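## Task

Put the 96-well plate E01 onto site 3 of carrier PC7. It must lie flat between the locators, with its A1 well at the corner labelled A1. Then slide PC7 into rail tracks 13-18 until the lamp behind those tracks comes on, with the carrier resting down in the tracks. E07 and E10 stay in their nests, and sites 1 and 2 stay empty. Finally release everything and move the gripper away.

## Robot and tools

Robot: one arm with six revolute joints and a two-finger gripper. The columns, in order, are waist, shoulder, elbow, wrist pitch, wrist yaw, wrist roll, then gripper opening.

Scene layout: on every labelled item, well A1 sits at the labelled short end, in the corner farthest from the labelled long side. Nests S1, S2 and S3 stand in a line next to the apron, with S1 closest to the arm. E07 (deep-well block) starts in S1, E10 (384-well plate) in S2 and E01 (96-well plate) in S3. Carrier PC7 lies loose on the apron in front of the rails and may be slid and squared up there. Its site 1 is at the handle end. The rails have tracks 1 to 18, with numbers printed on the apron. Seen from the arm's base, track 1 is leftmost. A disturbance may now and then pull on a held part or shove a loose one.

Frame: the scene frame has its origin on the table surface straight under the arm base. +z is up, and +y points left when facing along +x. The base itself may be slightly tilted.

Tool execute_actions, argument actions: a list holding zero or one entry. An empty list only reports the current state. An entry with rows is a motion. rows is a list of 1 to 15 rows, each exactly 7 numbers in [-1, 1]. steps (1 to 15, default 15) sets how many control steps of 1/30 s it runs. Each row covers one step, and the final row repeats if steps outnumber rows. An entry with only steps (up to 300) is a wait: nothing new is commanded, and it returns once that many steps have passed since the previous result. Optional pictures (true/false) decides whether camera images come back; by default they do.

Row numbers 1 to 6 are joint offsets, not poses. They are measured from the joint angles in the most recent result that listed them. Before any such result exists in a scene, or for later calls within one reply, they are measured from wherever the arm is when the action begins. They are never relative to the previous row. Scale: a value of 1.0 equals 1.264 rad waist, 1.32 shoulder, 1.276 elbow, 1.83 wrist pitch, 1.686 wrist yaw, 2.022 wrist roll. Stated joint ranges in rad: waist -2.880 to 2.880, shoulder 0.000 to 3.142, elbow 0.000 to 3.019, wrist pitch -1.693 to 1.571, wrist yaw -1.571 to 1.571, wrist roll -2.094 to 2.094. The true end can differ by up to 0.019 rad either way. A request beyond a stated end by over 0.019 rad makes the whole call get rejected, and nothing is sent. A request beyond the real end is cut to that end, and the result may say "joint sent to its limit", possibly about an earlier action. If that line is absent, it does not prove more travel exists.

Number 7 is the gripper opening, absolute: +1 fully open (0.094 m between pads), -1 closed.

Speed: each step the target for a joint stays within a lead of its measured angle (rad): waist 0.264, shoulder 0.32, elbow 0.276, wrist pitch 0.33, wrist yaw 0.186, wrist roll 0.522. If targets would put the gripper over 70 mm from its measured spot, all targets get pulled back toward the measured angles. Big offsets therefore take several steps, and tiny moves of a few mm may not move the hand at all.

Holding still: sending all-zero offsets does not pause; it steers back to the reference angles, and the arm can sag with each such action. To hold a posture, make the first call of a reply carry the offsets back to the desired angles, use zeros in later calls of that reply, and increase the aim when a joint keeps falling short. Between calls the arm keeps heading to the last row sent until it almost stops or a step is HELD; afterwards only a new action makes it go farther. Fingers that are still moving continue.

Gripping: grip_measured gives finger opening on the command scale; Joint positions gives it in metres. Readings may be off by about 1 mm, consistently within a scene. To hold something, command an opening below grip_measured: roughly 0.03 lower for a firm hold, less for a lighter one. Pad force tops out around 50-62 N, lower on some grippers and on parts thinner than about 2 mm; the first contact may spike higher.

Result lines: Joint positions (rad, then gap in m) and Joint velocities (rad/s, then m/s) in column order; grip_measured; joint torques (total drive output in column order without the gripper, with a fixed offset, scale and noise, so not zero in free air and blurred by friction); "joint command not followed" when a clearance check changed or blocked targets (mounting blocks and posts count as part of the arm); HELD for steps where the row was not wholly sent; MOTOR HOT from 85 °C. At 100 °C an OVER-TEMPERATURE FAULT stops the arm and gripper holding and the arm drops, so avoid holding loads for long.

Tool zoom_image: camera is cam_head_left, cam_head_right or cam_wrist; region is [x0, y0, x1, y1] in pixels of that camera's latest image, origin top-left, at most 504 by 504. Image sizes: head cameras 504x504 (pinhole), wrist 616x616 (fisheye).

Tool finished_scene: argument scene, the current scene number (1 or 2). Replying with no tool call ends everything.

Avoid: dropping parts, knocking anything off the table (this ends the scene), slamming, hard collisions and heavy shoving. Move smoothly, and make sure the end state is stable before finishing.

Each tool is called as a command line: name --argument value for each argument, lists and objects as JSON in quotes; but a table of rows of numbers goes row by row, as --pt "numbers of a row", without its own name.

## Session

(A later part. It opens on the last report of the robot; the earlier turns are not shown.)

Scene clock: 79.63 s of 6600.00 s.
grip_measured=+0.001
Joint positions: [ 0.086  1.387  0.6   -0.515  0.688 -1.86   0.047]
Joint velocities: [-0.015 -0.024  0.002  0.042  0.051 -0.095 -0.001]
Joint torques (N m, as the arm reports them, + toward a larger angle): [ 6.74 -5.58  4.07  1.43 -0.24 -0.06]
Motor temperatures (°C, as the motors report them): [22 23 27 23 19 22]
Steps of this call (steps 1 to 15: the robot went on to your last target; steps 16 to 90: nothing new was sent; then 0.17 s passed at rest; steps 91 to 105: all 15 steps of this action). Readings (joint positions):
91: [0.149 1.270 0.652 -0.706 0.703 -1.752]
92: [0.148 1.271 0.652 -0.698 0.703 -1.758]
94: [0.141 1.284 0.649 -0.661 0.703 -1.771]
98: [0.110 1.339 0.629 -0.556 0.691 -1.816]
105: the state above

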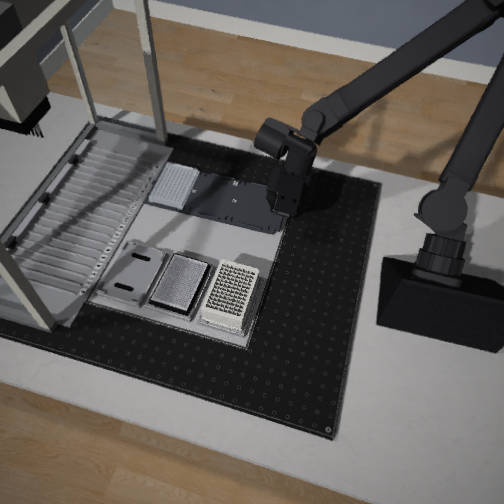

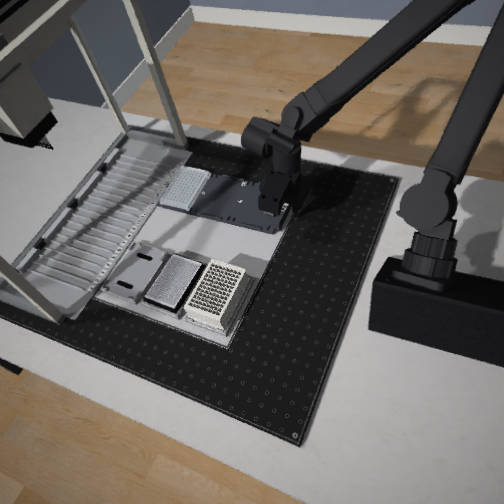

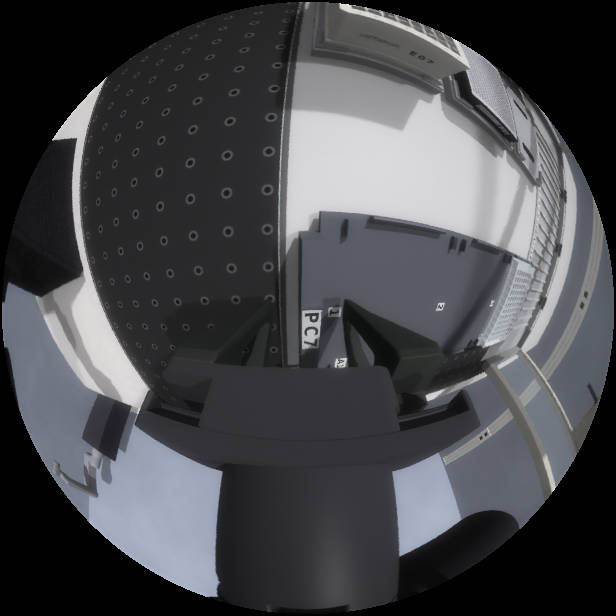

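execute_actions --actions '[{"rows":[[-0.015,0,0,0.01,0.005,0,-0.1],[-0.025,0,0,0.02,0.01,0,-0.2],[-0.034,0,0,0.028,0.013,0,-0.3]]}]'

Scene clock: 85.70 s of 6600.00 s.
grip_measured=-0.299
Joint positions: [ 0.06   1.387  0.6   -0.484  0.704 -1.869  0.033]
Joint velocities: [-0.015  0.005 -0.012  0.012  0.022 -0.051  0.001]
Joint torques (N m, as the arm reports them, + toward a larger angle): [ 5.73 -5.76  4.22  1.48  0.09  0.12]
Motor temperatures (°C, as the motors report them): [22 22 27 23 19 22]
Steps of this call (steps 1 to 30: the robot went on to your last target; steps 31 to 90: nothing new was sent; then 2.57 s passed at rest; steps 91 to 105: all 15 steps of this action). Readings (joint positions):
91: [0.086 1.387 0.600 -0.510 0.691 -1.871]
92: [0.084 1.387 0.600 -0.507 0.696 -1.870]
94: [0.073 1.387 0.600 -0.494 0.705 -1.870]
98: [0.060 1.387 0.600 -0.484 0.704 -1.869]
105: the state above

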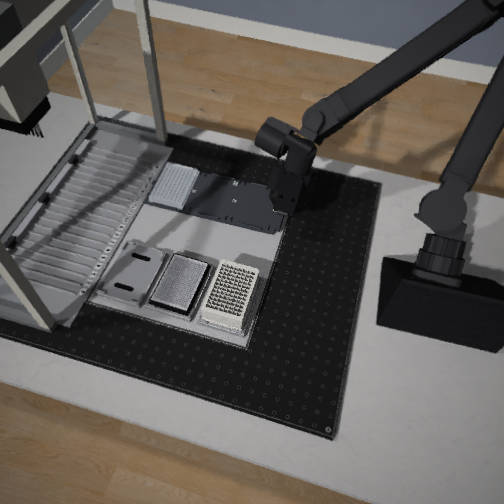

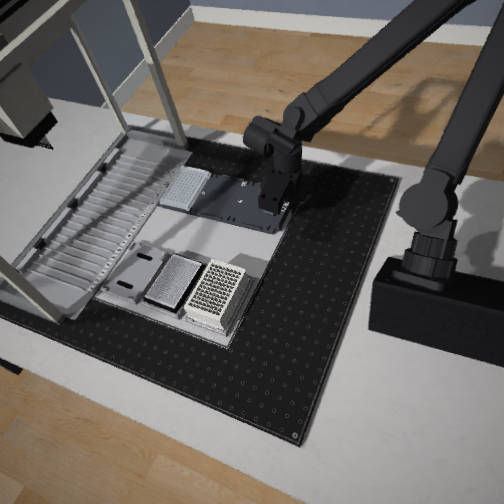

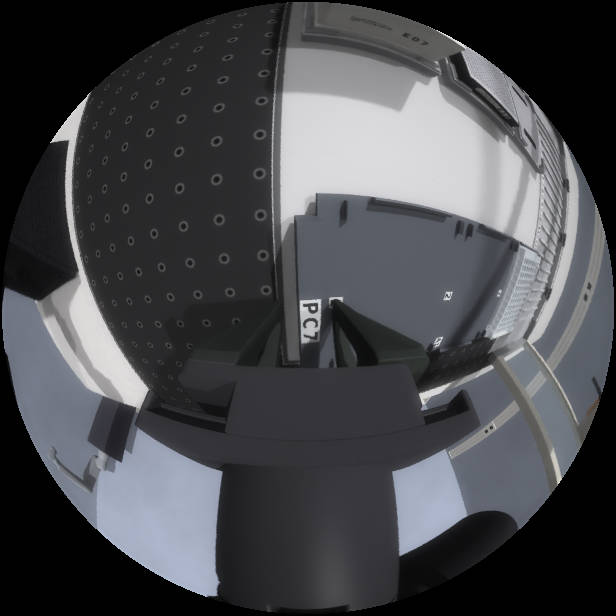

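execute_actions --actions '[{"rows":[[0,0,0,0,0,-0.01,-0.5],[0,0,0,0,0,-0.01,-0.6],[0,0,0,0,0,-0.01,-0.7],[0,0,0,0,0,-0.01,-0.8]],"steps":10}]' --pictures false

execute_actions --actions '[{"rows":[[0.01,0.01,0,0,0,0.01,-0.81],[0.02,0.02,0,0,0,0.015,-0.81],[0.025,0.025,0,0,0,0.02,-0.81],[0.03,0.03,0,0,0,0.03,-0.81],[0.036,0.033,0,0,0,0.035,-0.81]]}]'

zoom_image --camera "cam_head_left" --region '[60,110,310,260]'

Scene clock: 89.87 s of 6600.00 s.
grip_measured=-0.760
Joint positions: [ 0.062  1.387  0.602 -0.484  0.704 -1.878  0.011]
Joint velocities: [ 0.005  0.005  0.007  0.017 -0.007 -0.022 -0.001]
Joint torques (N m, as the arm reports them, + toward a larger angle): [ 7.14 -5.85  4.16  0.78 -0.16 -0.1 ]
Motor temperatures (°C, as the motors report them): [22 22 27 23 19 22]
Steps of this call (steps 1 to 15: the robot went on to your last target; steps 16 to 90: nothing new was sent; then 0.83 s passed at rest; steps 91 to 100: all 10 steps of this action). Readings (joint positions):
91: [0.060 1.387 0.600 -0.484 0.702 -1.871]
92: [0.061 1.387 0.602 -0.484 0.702 -1.873]
94: [0.062 1.387 0.602 -0.484 0.704 -1.876]
98: [0.062 1.387 0.602 -0.484 0.704 -1.878]
100: the state above

Scene clock: 90.37 s of 6600.00 s.
grip_measured=-0.760
Joint positions: [ 0.084  1.408  0.602 -0.484  0.715 -1.816  0.011]
Joint velocities: [ 0.005 -0.015  0.012 -0.002  0.022 -0.007  0.001]
Joint torques (N m, as the arm reports them, + toward a larger angle): [ 9.68 -4.13  4.23  0.79 -0.52  0.11]
Motor temperatures (°C, as the motors report them): [22 22 27 23 19 22]
Steps of this call (steps 1 to 15: all 15 steps of this action). Readings (joint positions):
1: [0.063 1.387 0.602 -0.484 0.704 -1.876]
2: [0.064 1.387 0.602 -0.484 0.706 -1.873]
4: [0.068 1.391 0.602 -0.484 0.713 -1.863]
8: [0.082 1.405 0.602 -0.484 0.715 -1.831]
15: the state above

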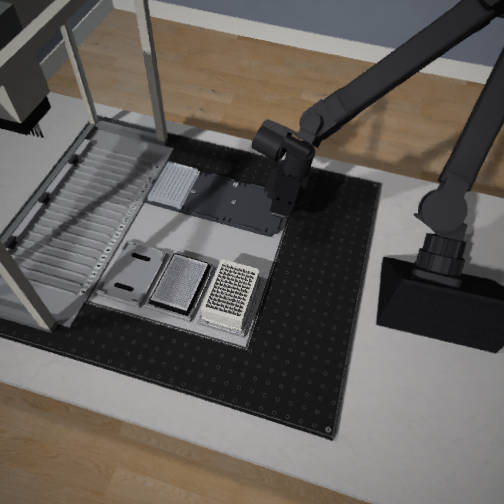

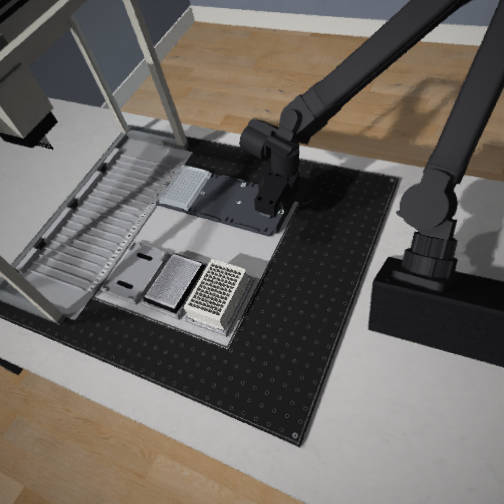

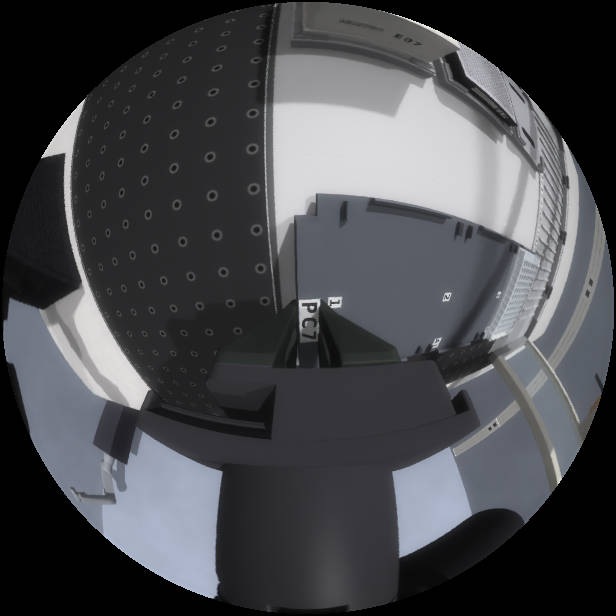

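Region (60, 110, 310, 260) of cam_head_left's 504x504 image, scaled by 2.016, with more detail than that image has; it fills the top 302 rows of this view, and the rest is white.

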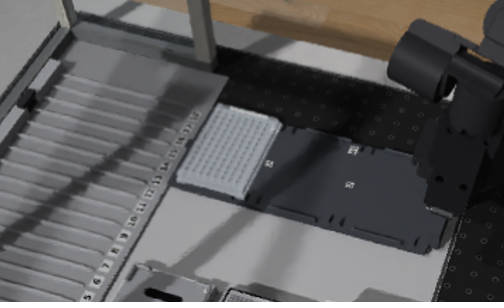

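execute_actions --actions '[{"rows":[[0.01,0.01,0.02,0,-0.01,0,-0.81],[0.015,0.02,0.035,0,-0.015,0,-0.81],[0.02,0.03,0.048,-0.01,-0.02,0,-0.81],[0.02,0.038,0.06,-0.015,-0.025,0,-0.81],[0.024,0.046,0.07,-0.018,-0.03,0,-0.81]]}]'

zoom_image --camera "cam_head_left" --region '[100,140,230,240]'

Scene clock: 92.53 s of 6600.00 s.
grip_measured=-0.760
Joint positions: [ 0.091  1.447  0.645 -0.513  0.685 -1.804  0.011]
Joint velocities: [-0.005 -0.005 -0.007 -0.012  0.051  0.022 -0.001]
Joint torques (N m, as the arm reports them, + toward a larger angle): [10.18 -4.53  8.08  0.63 -0.92 -0.11]
Motor temperatures (°C, as the motors report them): [22 22 27 23 20 22]
Steps of this call (steps 1 to 15: the robot went on to your last target; steps 16 to 50: nothing new was sent; steps 51 to 65: all 15 steps of this action). Readings (joint positions):
51: [0.084 1.408 0.602 -0.484 0.714 -1.815]
52: [0.084 1.408 0.602 -0.484 0.711 -1.815]
54: [0.084 1.413 0.609 -0.494 0.701 -1.814]
58: [0.089 1.438 0.636 -0.513 0.687 -1.805]
65: the state above

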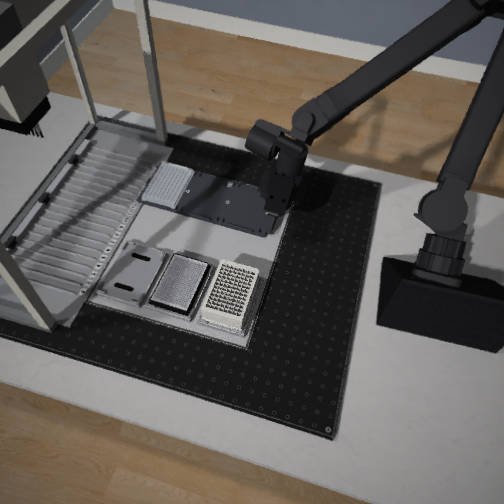

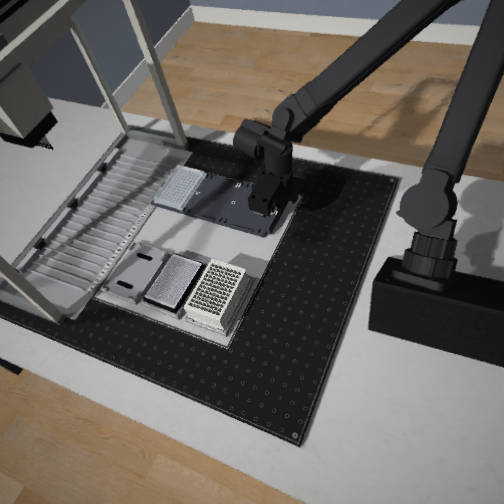

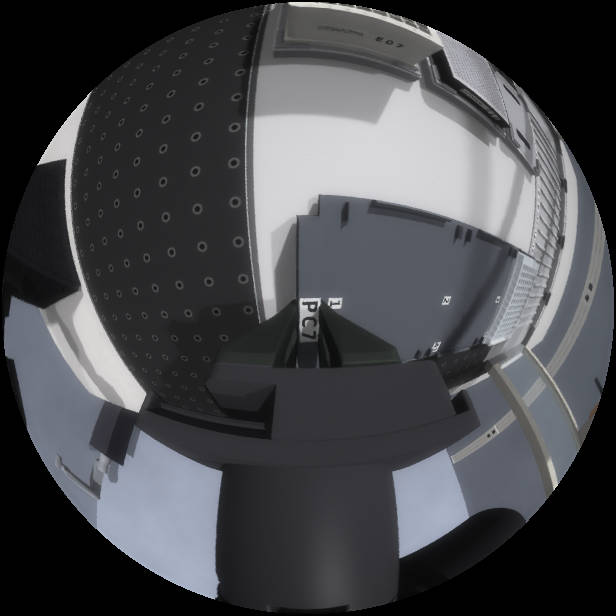

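Region (100, 140, 230, 240) of cam_head_left's 504x504 image, scaled by 3.877, with more detail than that image has; it fills the top 388 rows of this view, and the rest is white.

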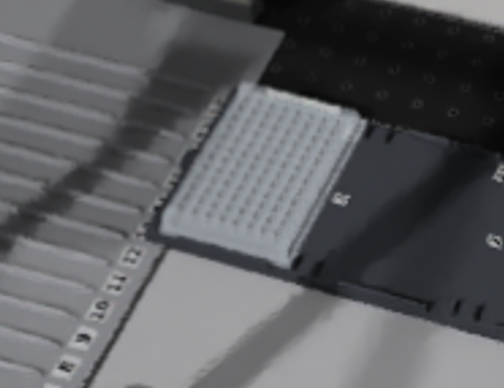

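execute_actions --actions '[{"rows":[[0.01,0.01,0.02,0,0,0,-0.75],[0.015,0.015,0.03,0,0,0,-0.7],[0.017,0.025,0.043,0,0,0,-0.68],[0.019,0.034,0.056,-0.004,0,0,-0.68],[0.02,0.043,0.068,-0.007,0,0.002,-0.68],[0.022,0.052,0.08,-0.01,0,0.003,-0.68],[0.023,0.061,0.092,-0.013,0,0.004,-0.68],[0.025,0.07,0.104,-0.016,0,0.005,-0.68],[0.026,0.079,0.116,-0.019,0,0.006,-0.68],[0.028,0.088,0.128,-0.022,0,0.007,-0.68],[0.03,0.097,0.14,-0.025,0,0.008,-0.68],[0.031,0.106,0.153,-0.028,0,0.009,-0.68],[0.033,0.116,0.168,-0.03,0,0.009,-0.68]]}]'

zoom_image --camera "cam_head_left" --region '[70,120,230,240]'

execute_actions --actions '[{"steps":8}]' --pictures false

Scene clock: 96.67 s of 6600.00 s.
grip_measured=-0.681
Joint positions: [ 0.118  1.577  0.794 -0.565  0.691 -1.791  0.015]
Joint velocities: [-0.015  0.259  0.398 -0.027 -0.066  0.037 -0.   ]
Joint torques (N m, as the arm reports them, + toward a larger angle): [11.27 -6.85  7.75  0.68 -0.28  0.05]
Motor temperatures (°C, as the motors report them): [22 22 27 23 20 22]
Steps of this call (steps 1 to 15: the robot went on to your last target; steps 16 to 90: nothing new was sent; then 0.63 s passed at rest; steps 91 to 105: all 15 steps of this action). Readings (joint positions):
91: [0.091 1.447 0.645 -0.513 0.688 -1.802]
92: [0.092 1.447 0.645 -0.513 0.689 -1.802]
94: [0.094 1.450 0.647 -0.514 0.691 -1.802]
98: [0.103 1.483 0.680 -0.540 0.693 -1.800]
105: the state above

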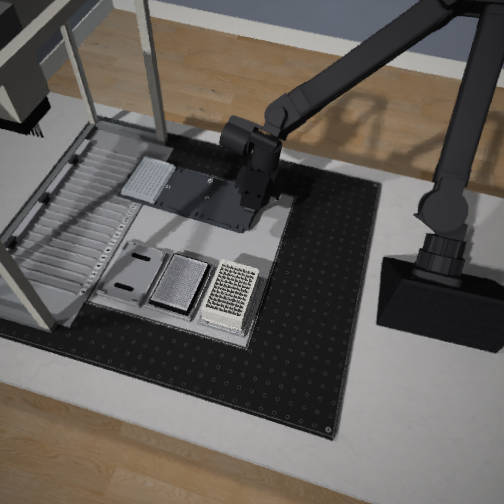

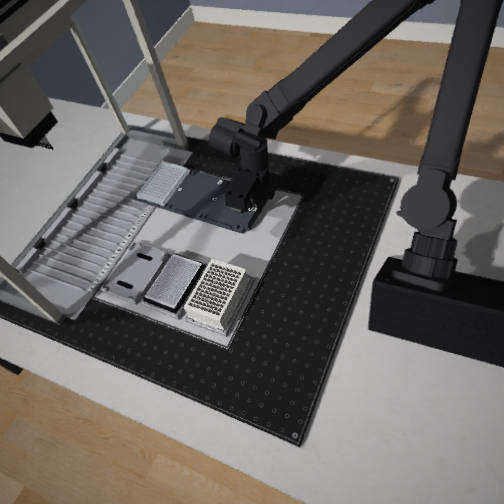

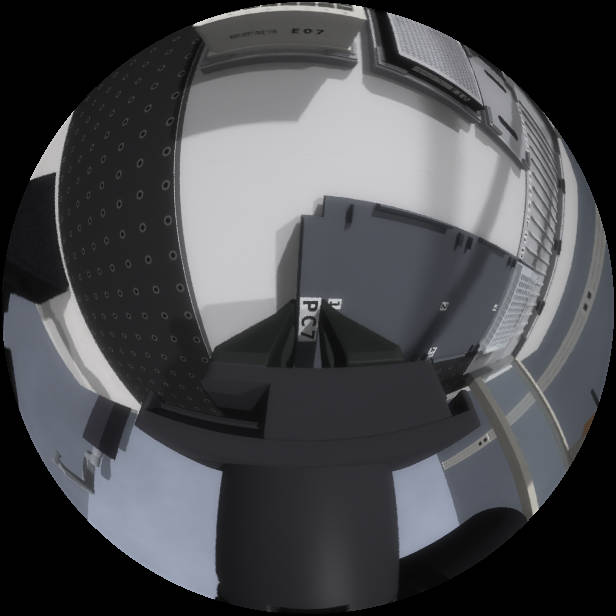

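Region (70, 120, 230, 240) of cam_head_left's 504x504 image, scaled by 3.150, with more detail than that image has; it fills the top 378 rows of this view, and the rest is white.

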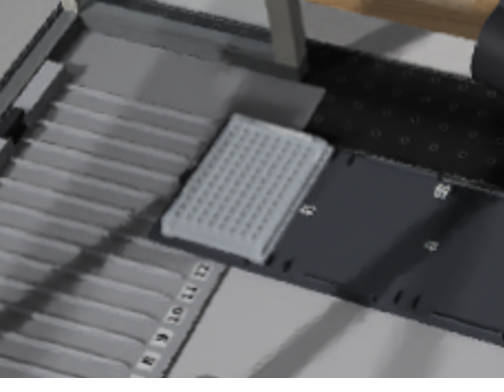

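Scene clock: 96.93 s of 6600.00 s.
grip_measured=-0.681
Joint positions: [ 0.118  1.591  0.817 -0.565  0.689 -1.791  0.015]
Joint velocities: [ 0.005 -0.005  0.007  0.017  0.007 -0.037 -0.001]
Joint torques (N m, as the arm reports them, + toward a larger angle): [11.45 -7.09  7.92  0.7  -0.29  0.07]
Motor temperatures (°C, as the motors report them): [22 22 27 23 20 22]
Steps of this call (steps 1 to 8: the robot went on to your last target). Readings (joint positions):
1: [0.118 1.585 0.805 -0.565 0.689 -1.791]
2: [0.118 1.589 0.813 -0.565 0.689 -1.791]
4: [0.118 1.591 0.817 -0.565 0.689 -1.791]
8: the state above

execute_actions --actions '[{"rows":[[0.005,0,0.03,0,0.005,0.005,-0.68],[0.01,0.01,0.045,0,0.01,0.006,-0.68],[0.012,0.02,0.06,-0.005,0.012,0.007,-0.68],[0.013,0.03,0.076,-0.01,0.012,0.008,-0.68],[0.014,0.04,0.092,-0.015,0.012,0.009,-0.68],[0.015,0.05,0.108,-0.02,0.012,0.01,-0.68],[0.016,0.06,0.124,-0.025,0.012,0.011,-0.68],[0.017,0.07,0.14,-0.03,0.012,0.012,-0.68],[0.018,0.08,0.156,-0.034,0.012,0.013,-0.68],[0.02,0.09,0.172,-0.038,0.012,0.014,-0.68],[0.021,0.1,0.188,-0.042,0.012,0.015,-0.68],[0.022,0.11,0.204,-0.046,0.012,0.016,-0.68],[0.023,0.12,0.22,-0.05,0.012,0.017,-0.68],[0.024,0.132,0.238,-0.056,0.012,0.018,-0.68]]}]' --pictures false

execute_actions --actions '[{"steps":8}]'

Scene clock: 101.03 s of 6600.00 s.
grip_measured=-0.680
Joint positions: [ 0.124  1.726  1.024 -0.669  0.716 -1.767  0.015]
Joint velocities: [ 0.034  0.396  0.618 -0.017 -0.095  0.051 -0.   ]
Joint torques (N m, as the arm reports them, + toward a larger angle): [14.3  -8.25  9.78  0.87 -0.38  0.1 ]
Motor temperatures (°C, as the motors report them): [22 22 27 23 20 22]
Steps of this call (steps 1 to 30: the robot went on to your last target; steps 31 to 90: nothing new was sent; then 0.60 s passed at rest; steps 91 to 105: all 15 steps of this action). Readings (joint positions):
91: [0.118 1.591 0.817 -0.565 0.691 -1.790]
92: [0.118 1.591 0.818 -0.565 0.695 -1.790]
94: [0.118 1.596 0.826 -0.571 0.702 -1.787]
98: [0.120 1.632 0.879 -0.613 0.711 -1.780]
105: the state above

Scene clock: 101.30 s of 6600.00 s.
grip_measured=-0.680
Joint positions: [ 0.125  1.756  1.081 -0.669  0.712 -1.763  0.015]
Joint velocities: [-0.015 -0.005 -0.002 -0.012  0.022 -0.022  0.   ]
Joint torques (N m, as the arm reports them, + toward a larger angle): [14.75 -9.09  8.4   0.8  -0.26  0.11]
Motor temperatures (°C, as the motors report them): [22 22 27 23 20 22]
Steps of this call (steps 1 to 8: the robot went on to your last target). Readings (joint positions):
1: [0.125 1.738 1.043 -0.669 0.715 -1.766]
2: [0.125 1.747 1.060 -0.669 0.713 -1.765]
4: [0.125 1.756 1.079 -0.669 0.712 -1.763]
8: the state above

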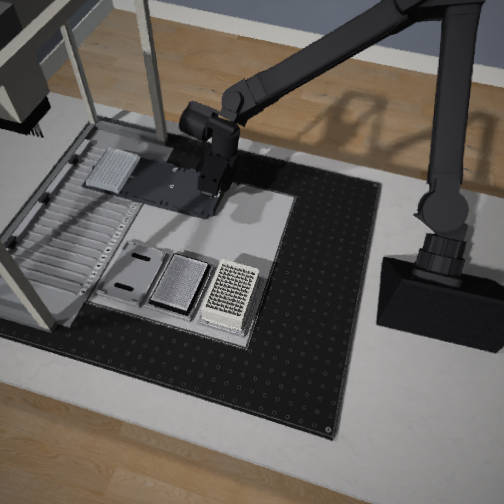

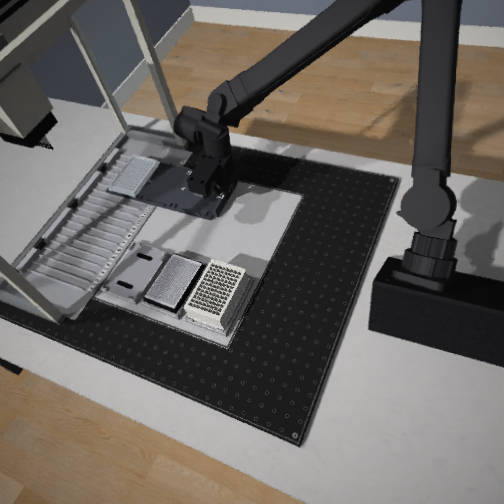

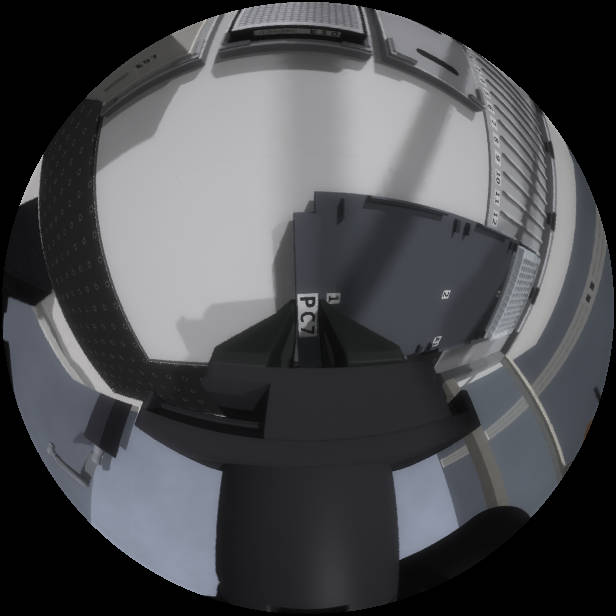

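execute_actions --actions '[{"rows":[[0.015,0,0.03,0,-0.005,0,-0.68],[0.02,0.01,0.045,0,-0.005,0,-0.68],[0.022,0.017,0.056,0,-0.005,0,-0.68],[0.024,0.024,0.067,-0.004,-0.005,0,-0.68],[0.025,0.031,0.078,-0.007,-0.005,0,-0.68],[0.026,0.038,0.089,-0.01,-0.005,0,-0.68],[0.027,0.045,0.1,-0.013,-0.005,0.005,-0.68],[0.028,0.052,0.111,-0.016,-0.005,0.005,-0.68],[0.029,0.059,0.122,-0.019,-0.005,0.005,-0.68],[0.03,0.066,0.133,-0.022,-0.005,0.008,-0.68],[0.031,0.073,0.144,-0.025,-0.005,0.008,-0.68]]}]' --pictures false

execute_actions --actions '[{"steps":8}]'

Scene clock: 106.47 s of 6600.00 s.
grip_measured=-0.680
Joint positions: [ 0.136  1.842  1.212 -0.708  0.709 -1.757  0.015]
Joint velocities: [ 0.015  0.044  0.105  0.002 -0.022 -0.007 -0.   ]
Joint torques (N m, as the arm reports them, + toward a larger angle): [ 16.58 -10.39   9.16   0.56  -0.31   0.1 ]
Motor temperatures (°C, as the motors report them): [22 22 28 23 20 22]
Steps of this call (steps 1 to 30: the robot went on to your last target; steps 31 to 90: nothing new was sent; then 1.67 s passed at rest; steps 91 to 105: all 15 steps of this action). Readings (joint positions):
91: [0.125 1.756 1.081 -0.669 0.712 -1.763]
92: [0.125 1.756 1.082 -0.669 0.711 -1.763]
94: [0.125 1.758 1.085 -0.671 0.711 -1.763]
98: [0.128 1.783 1.122 -0.693 0.711 -1.762]
105: the state above

Scene clock: 106.73 s of 6600.00 s.
grip_measured=-0.680
Joint positions: [ 0.136  1.843  1.213 -0.708  0.707 -1.755  0.015]
Joint velocities: [ 0.005 -0.015 -0.007  0.007  0.022  0.066 -0.   ]
Joint torques (N m, as the arm reports them, + toward a larger angle): [ 16.54 -10.02   9.5    0.57  -0.29   0.11]
Motor temperatures (°C, as the motors report them): [22 22 28 23 20 22]
Steps of this call (steps 1 to 8: the robot went on to your last target). Readings (joint positions):
1: [0.136 1.843 1.213 -0.708 0.708 -1.756]
2: [0.136 1.843 1.213 -0.708 0.707 -1.756]
4: [0.136 1.843 1.213 -0.708 0.707 -1.755]
8: the state above

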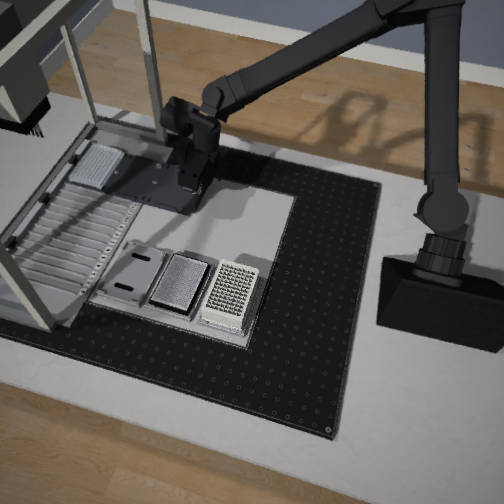

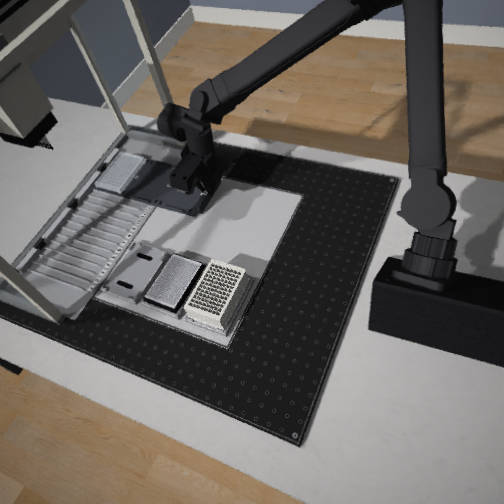

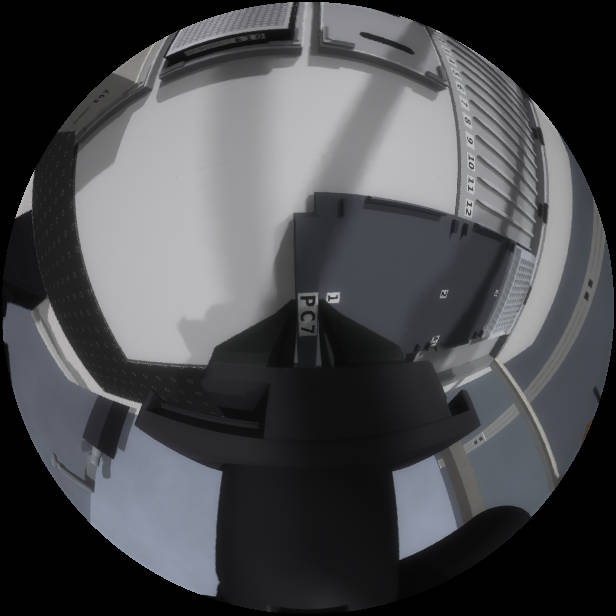

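execute_actions --actions '[{"rows":[[0.02,0.01,0.04,0,0,0,-0.68],[0.022,0.015,0.05,0,0,0,-0.68],[0.024,0.02,0.06,0.005,0,0,-0.68],[0.025,0.027,0.07,0.01,0,0,-0.68],[0.025,0.033,0.08,0.015,0,0,-0.68]]}]'

Scene clock: 108.23 s of 6600.00 s.
grip_measured=-0.680
Joint positions: [ 0.139  1.858  1.234 -0.709  0.72  -1.755  0.015]
Joint velocities: [-0.015 -0.005 -0.017 -0.027 -0.022 -0.037 -0.001]
Joint torques (N m, as the arm reports them, + toward a larger angle): [16.9  -8.95 12.11  1.77 -0.57  0.02]
Motor temperatures (°C, as the motors report them): [22 22 28 23 20 22]
Steps of this call (steps 1 to 15: the robot went on to your last target; steps 16 to 30: nothing new was sent; steps 31 to 45: all 15 steps of this action). Readings (joint positions):
31: [0.136 1.843 1.213 -0.708 0.708 -1.755]
32: [0.136 1.843 1.214 -0.708 0.708 -1.755]
34: [0.136 1.846 1.218 -0.708 0.709 -1.755]
38: [0.139 1.858 1.234 -0.709 0.718 -1.755]
45: the state above

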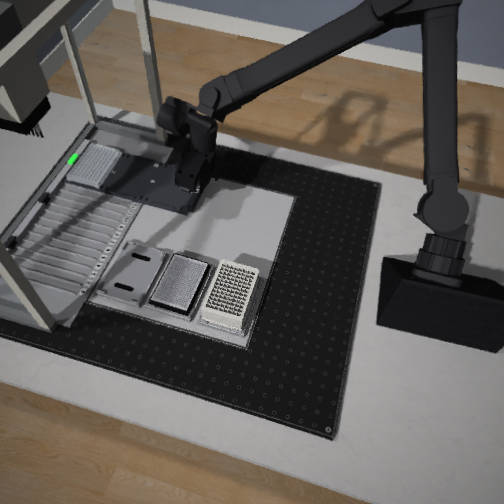

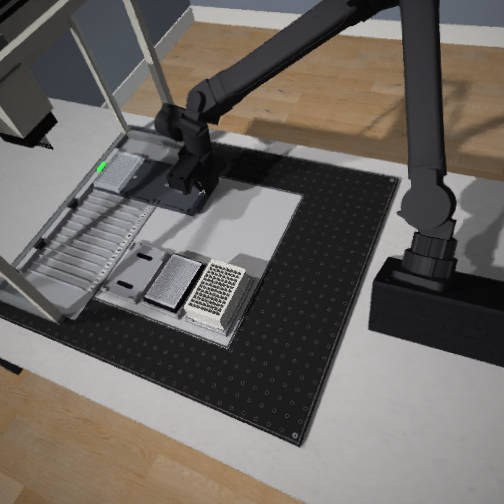

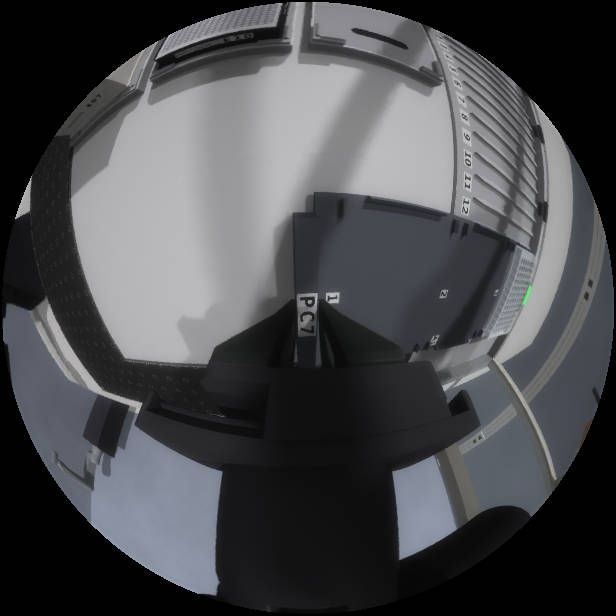

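execute_actions --actions '[{"rows":[[0,0,0,0,0,0,-0.5],[0,0,0,0,0,0,-0.3],[0,0,0,0,0,0,0],[0.02,-0.02,0.01,-0.01,0,0,0],[0.03,-0.03,0.01,-0.02,0,0,0],[0.04,-0.04,0.02,-0.03,0,0,0],[0.05,-0.05,0.02,-0.04,0,0,0],[0.065,-0.065,0.02,-0.05,0,0,0],[0.08,-0.08,0.02,-0.07,0,0,0]]}]' --pictures false

execute_actions --actions '[{"rows":[[0,-0.03,-0.02,0,0,0,0],[0,-0.06,-0.05,0,0,0,0],[0,-0.1,-0.08,0,0,0,0],[0,-0.14,-0.12,0,0,0,0],[0,-0.18,-0.16,0,0,0,0],[0,-0.22,-0.2,0,0,0,0],[0,-0.26,-0.24,0,0,0,0],[0,-0.3,-0.28,0,0,0,0],[0,-0.33,-0.3,0,0,0,0],[0,-0.35,-0.32,0,0,0,0]]}]'

zoom_image --camera "cam_head_left" --region '[50,125,180,215]'

Scene clock: 111.50 s of 6600.00 s.
grip_measured=-0.002
Joint positions: [ 0.247  1.757  1.233 -0.818  0.72  -1.755  0.047]
Joint velocities: [ 0.19  -0.22  -0.002 -0.002  0.037 -0.007  0.001]
Joint torques (N m, as the arm reports them, + toward a larger angle): [12.26 -9.03  8.45  0.27 -0.18  0.03]
Motor temperatures (°C, as the motors report them): [22 22 28 23 20 22]
Steps of this call (steps 1 to 15: the robot went on to your last target; steps 16 to 83: nothing new was sent; steps 84 to 98: all 15 steps of this action). Readings (joint positions):
84: [0.139 1.858 1.233 -0.710 0.720 -1.755]
85: [0.139 1.858 1.233 -0.710 0.720 -1.755]
87: [0.139 1.858 1.233 -0.710 0.720 -1.755]
91: [0.158 1.843 1.233 -0.753 0.720 -1.755]
98: the state above

Scene clock: 112.00 s of 6600.00 s.
grip_measured=-0.002
Joint positions: [ 0.253  1.253  0.829 -0.817  0.72  -1.755  0.047]
Joint velocities: [-0.005  0.005  0.012 -0.007  0.066 -0.095 -0.   ]
Joint torques (N m, as the arm reports them, + toward a larger angle): [ 7.12 -1.83  6.29  1.   -0.16  0.03]
Motor temperatures (°C, as the motors report them): [22 22 28 23 20 22]
Steps of this call (steps 1 to 15: all 15 steps of this action). Readings (joint positions):
1: [0.252 1.749 1.233 -0.818 0.720 -1.755]
2: [0.253 1.739 1.225 -0.817 0.720 -1.755]
4: [0.253 1.694 1.174 -0.817 0.720 -1.755]
8: [0.253 1.498 0.970 -0.817 0.720 -1.755]
15: the state above

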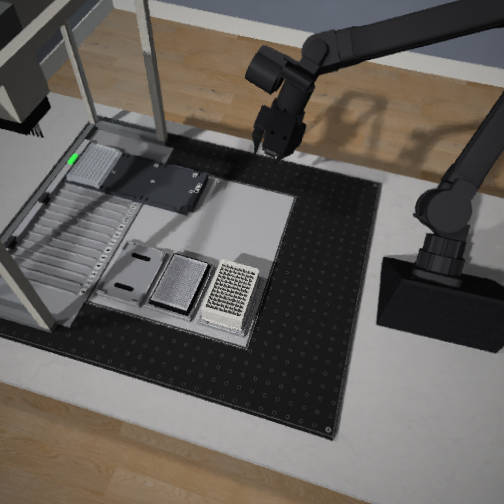

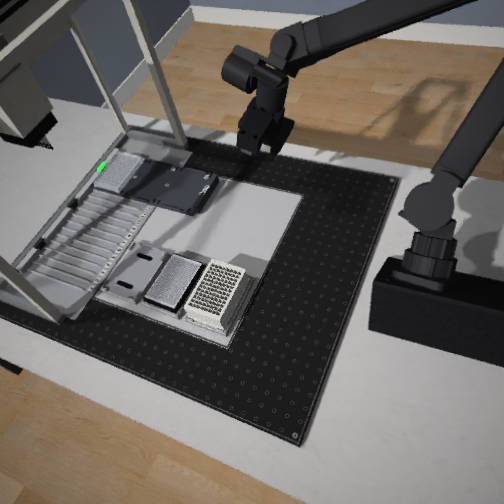

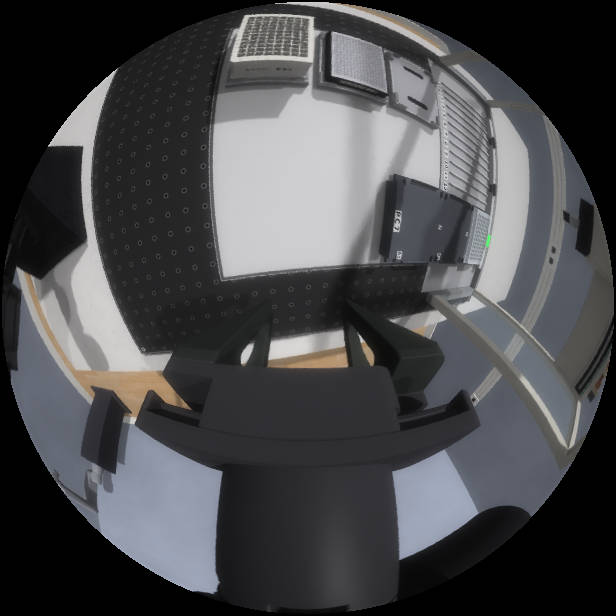

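Region (50, 125, 180, 215) of cam_head_left's 504x504 image, scaled by 3.877, with more detail than that image has; it fills the top 349 rows of this view, and the rest is white.

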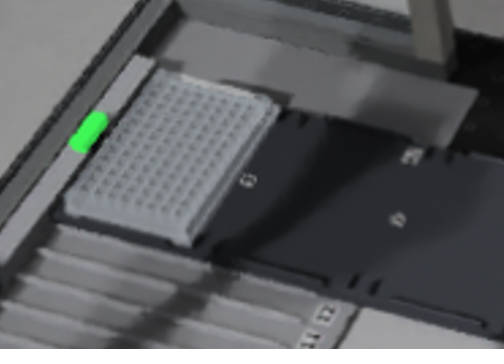

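finished_scene --scene 2

The scene is finished: the task was done.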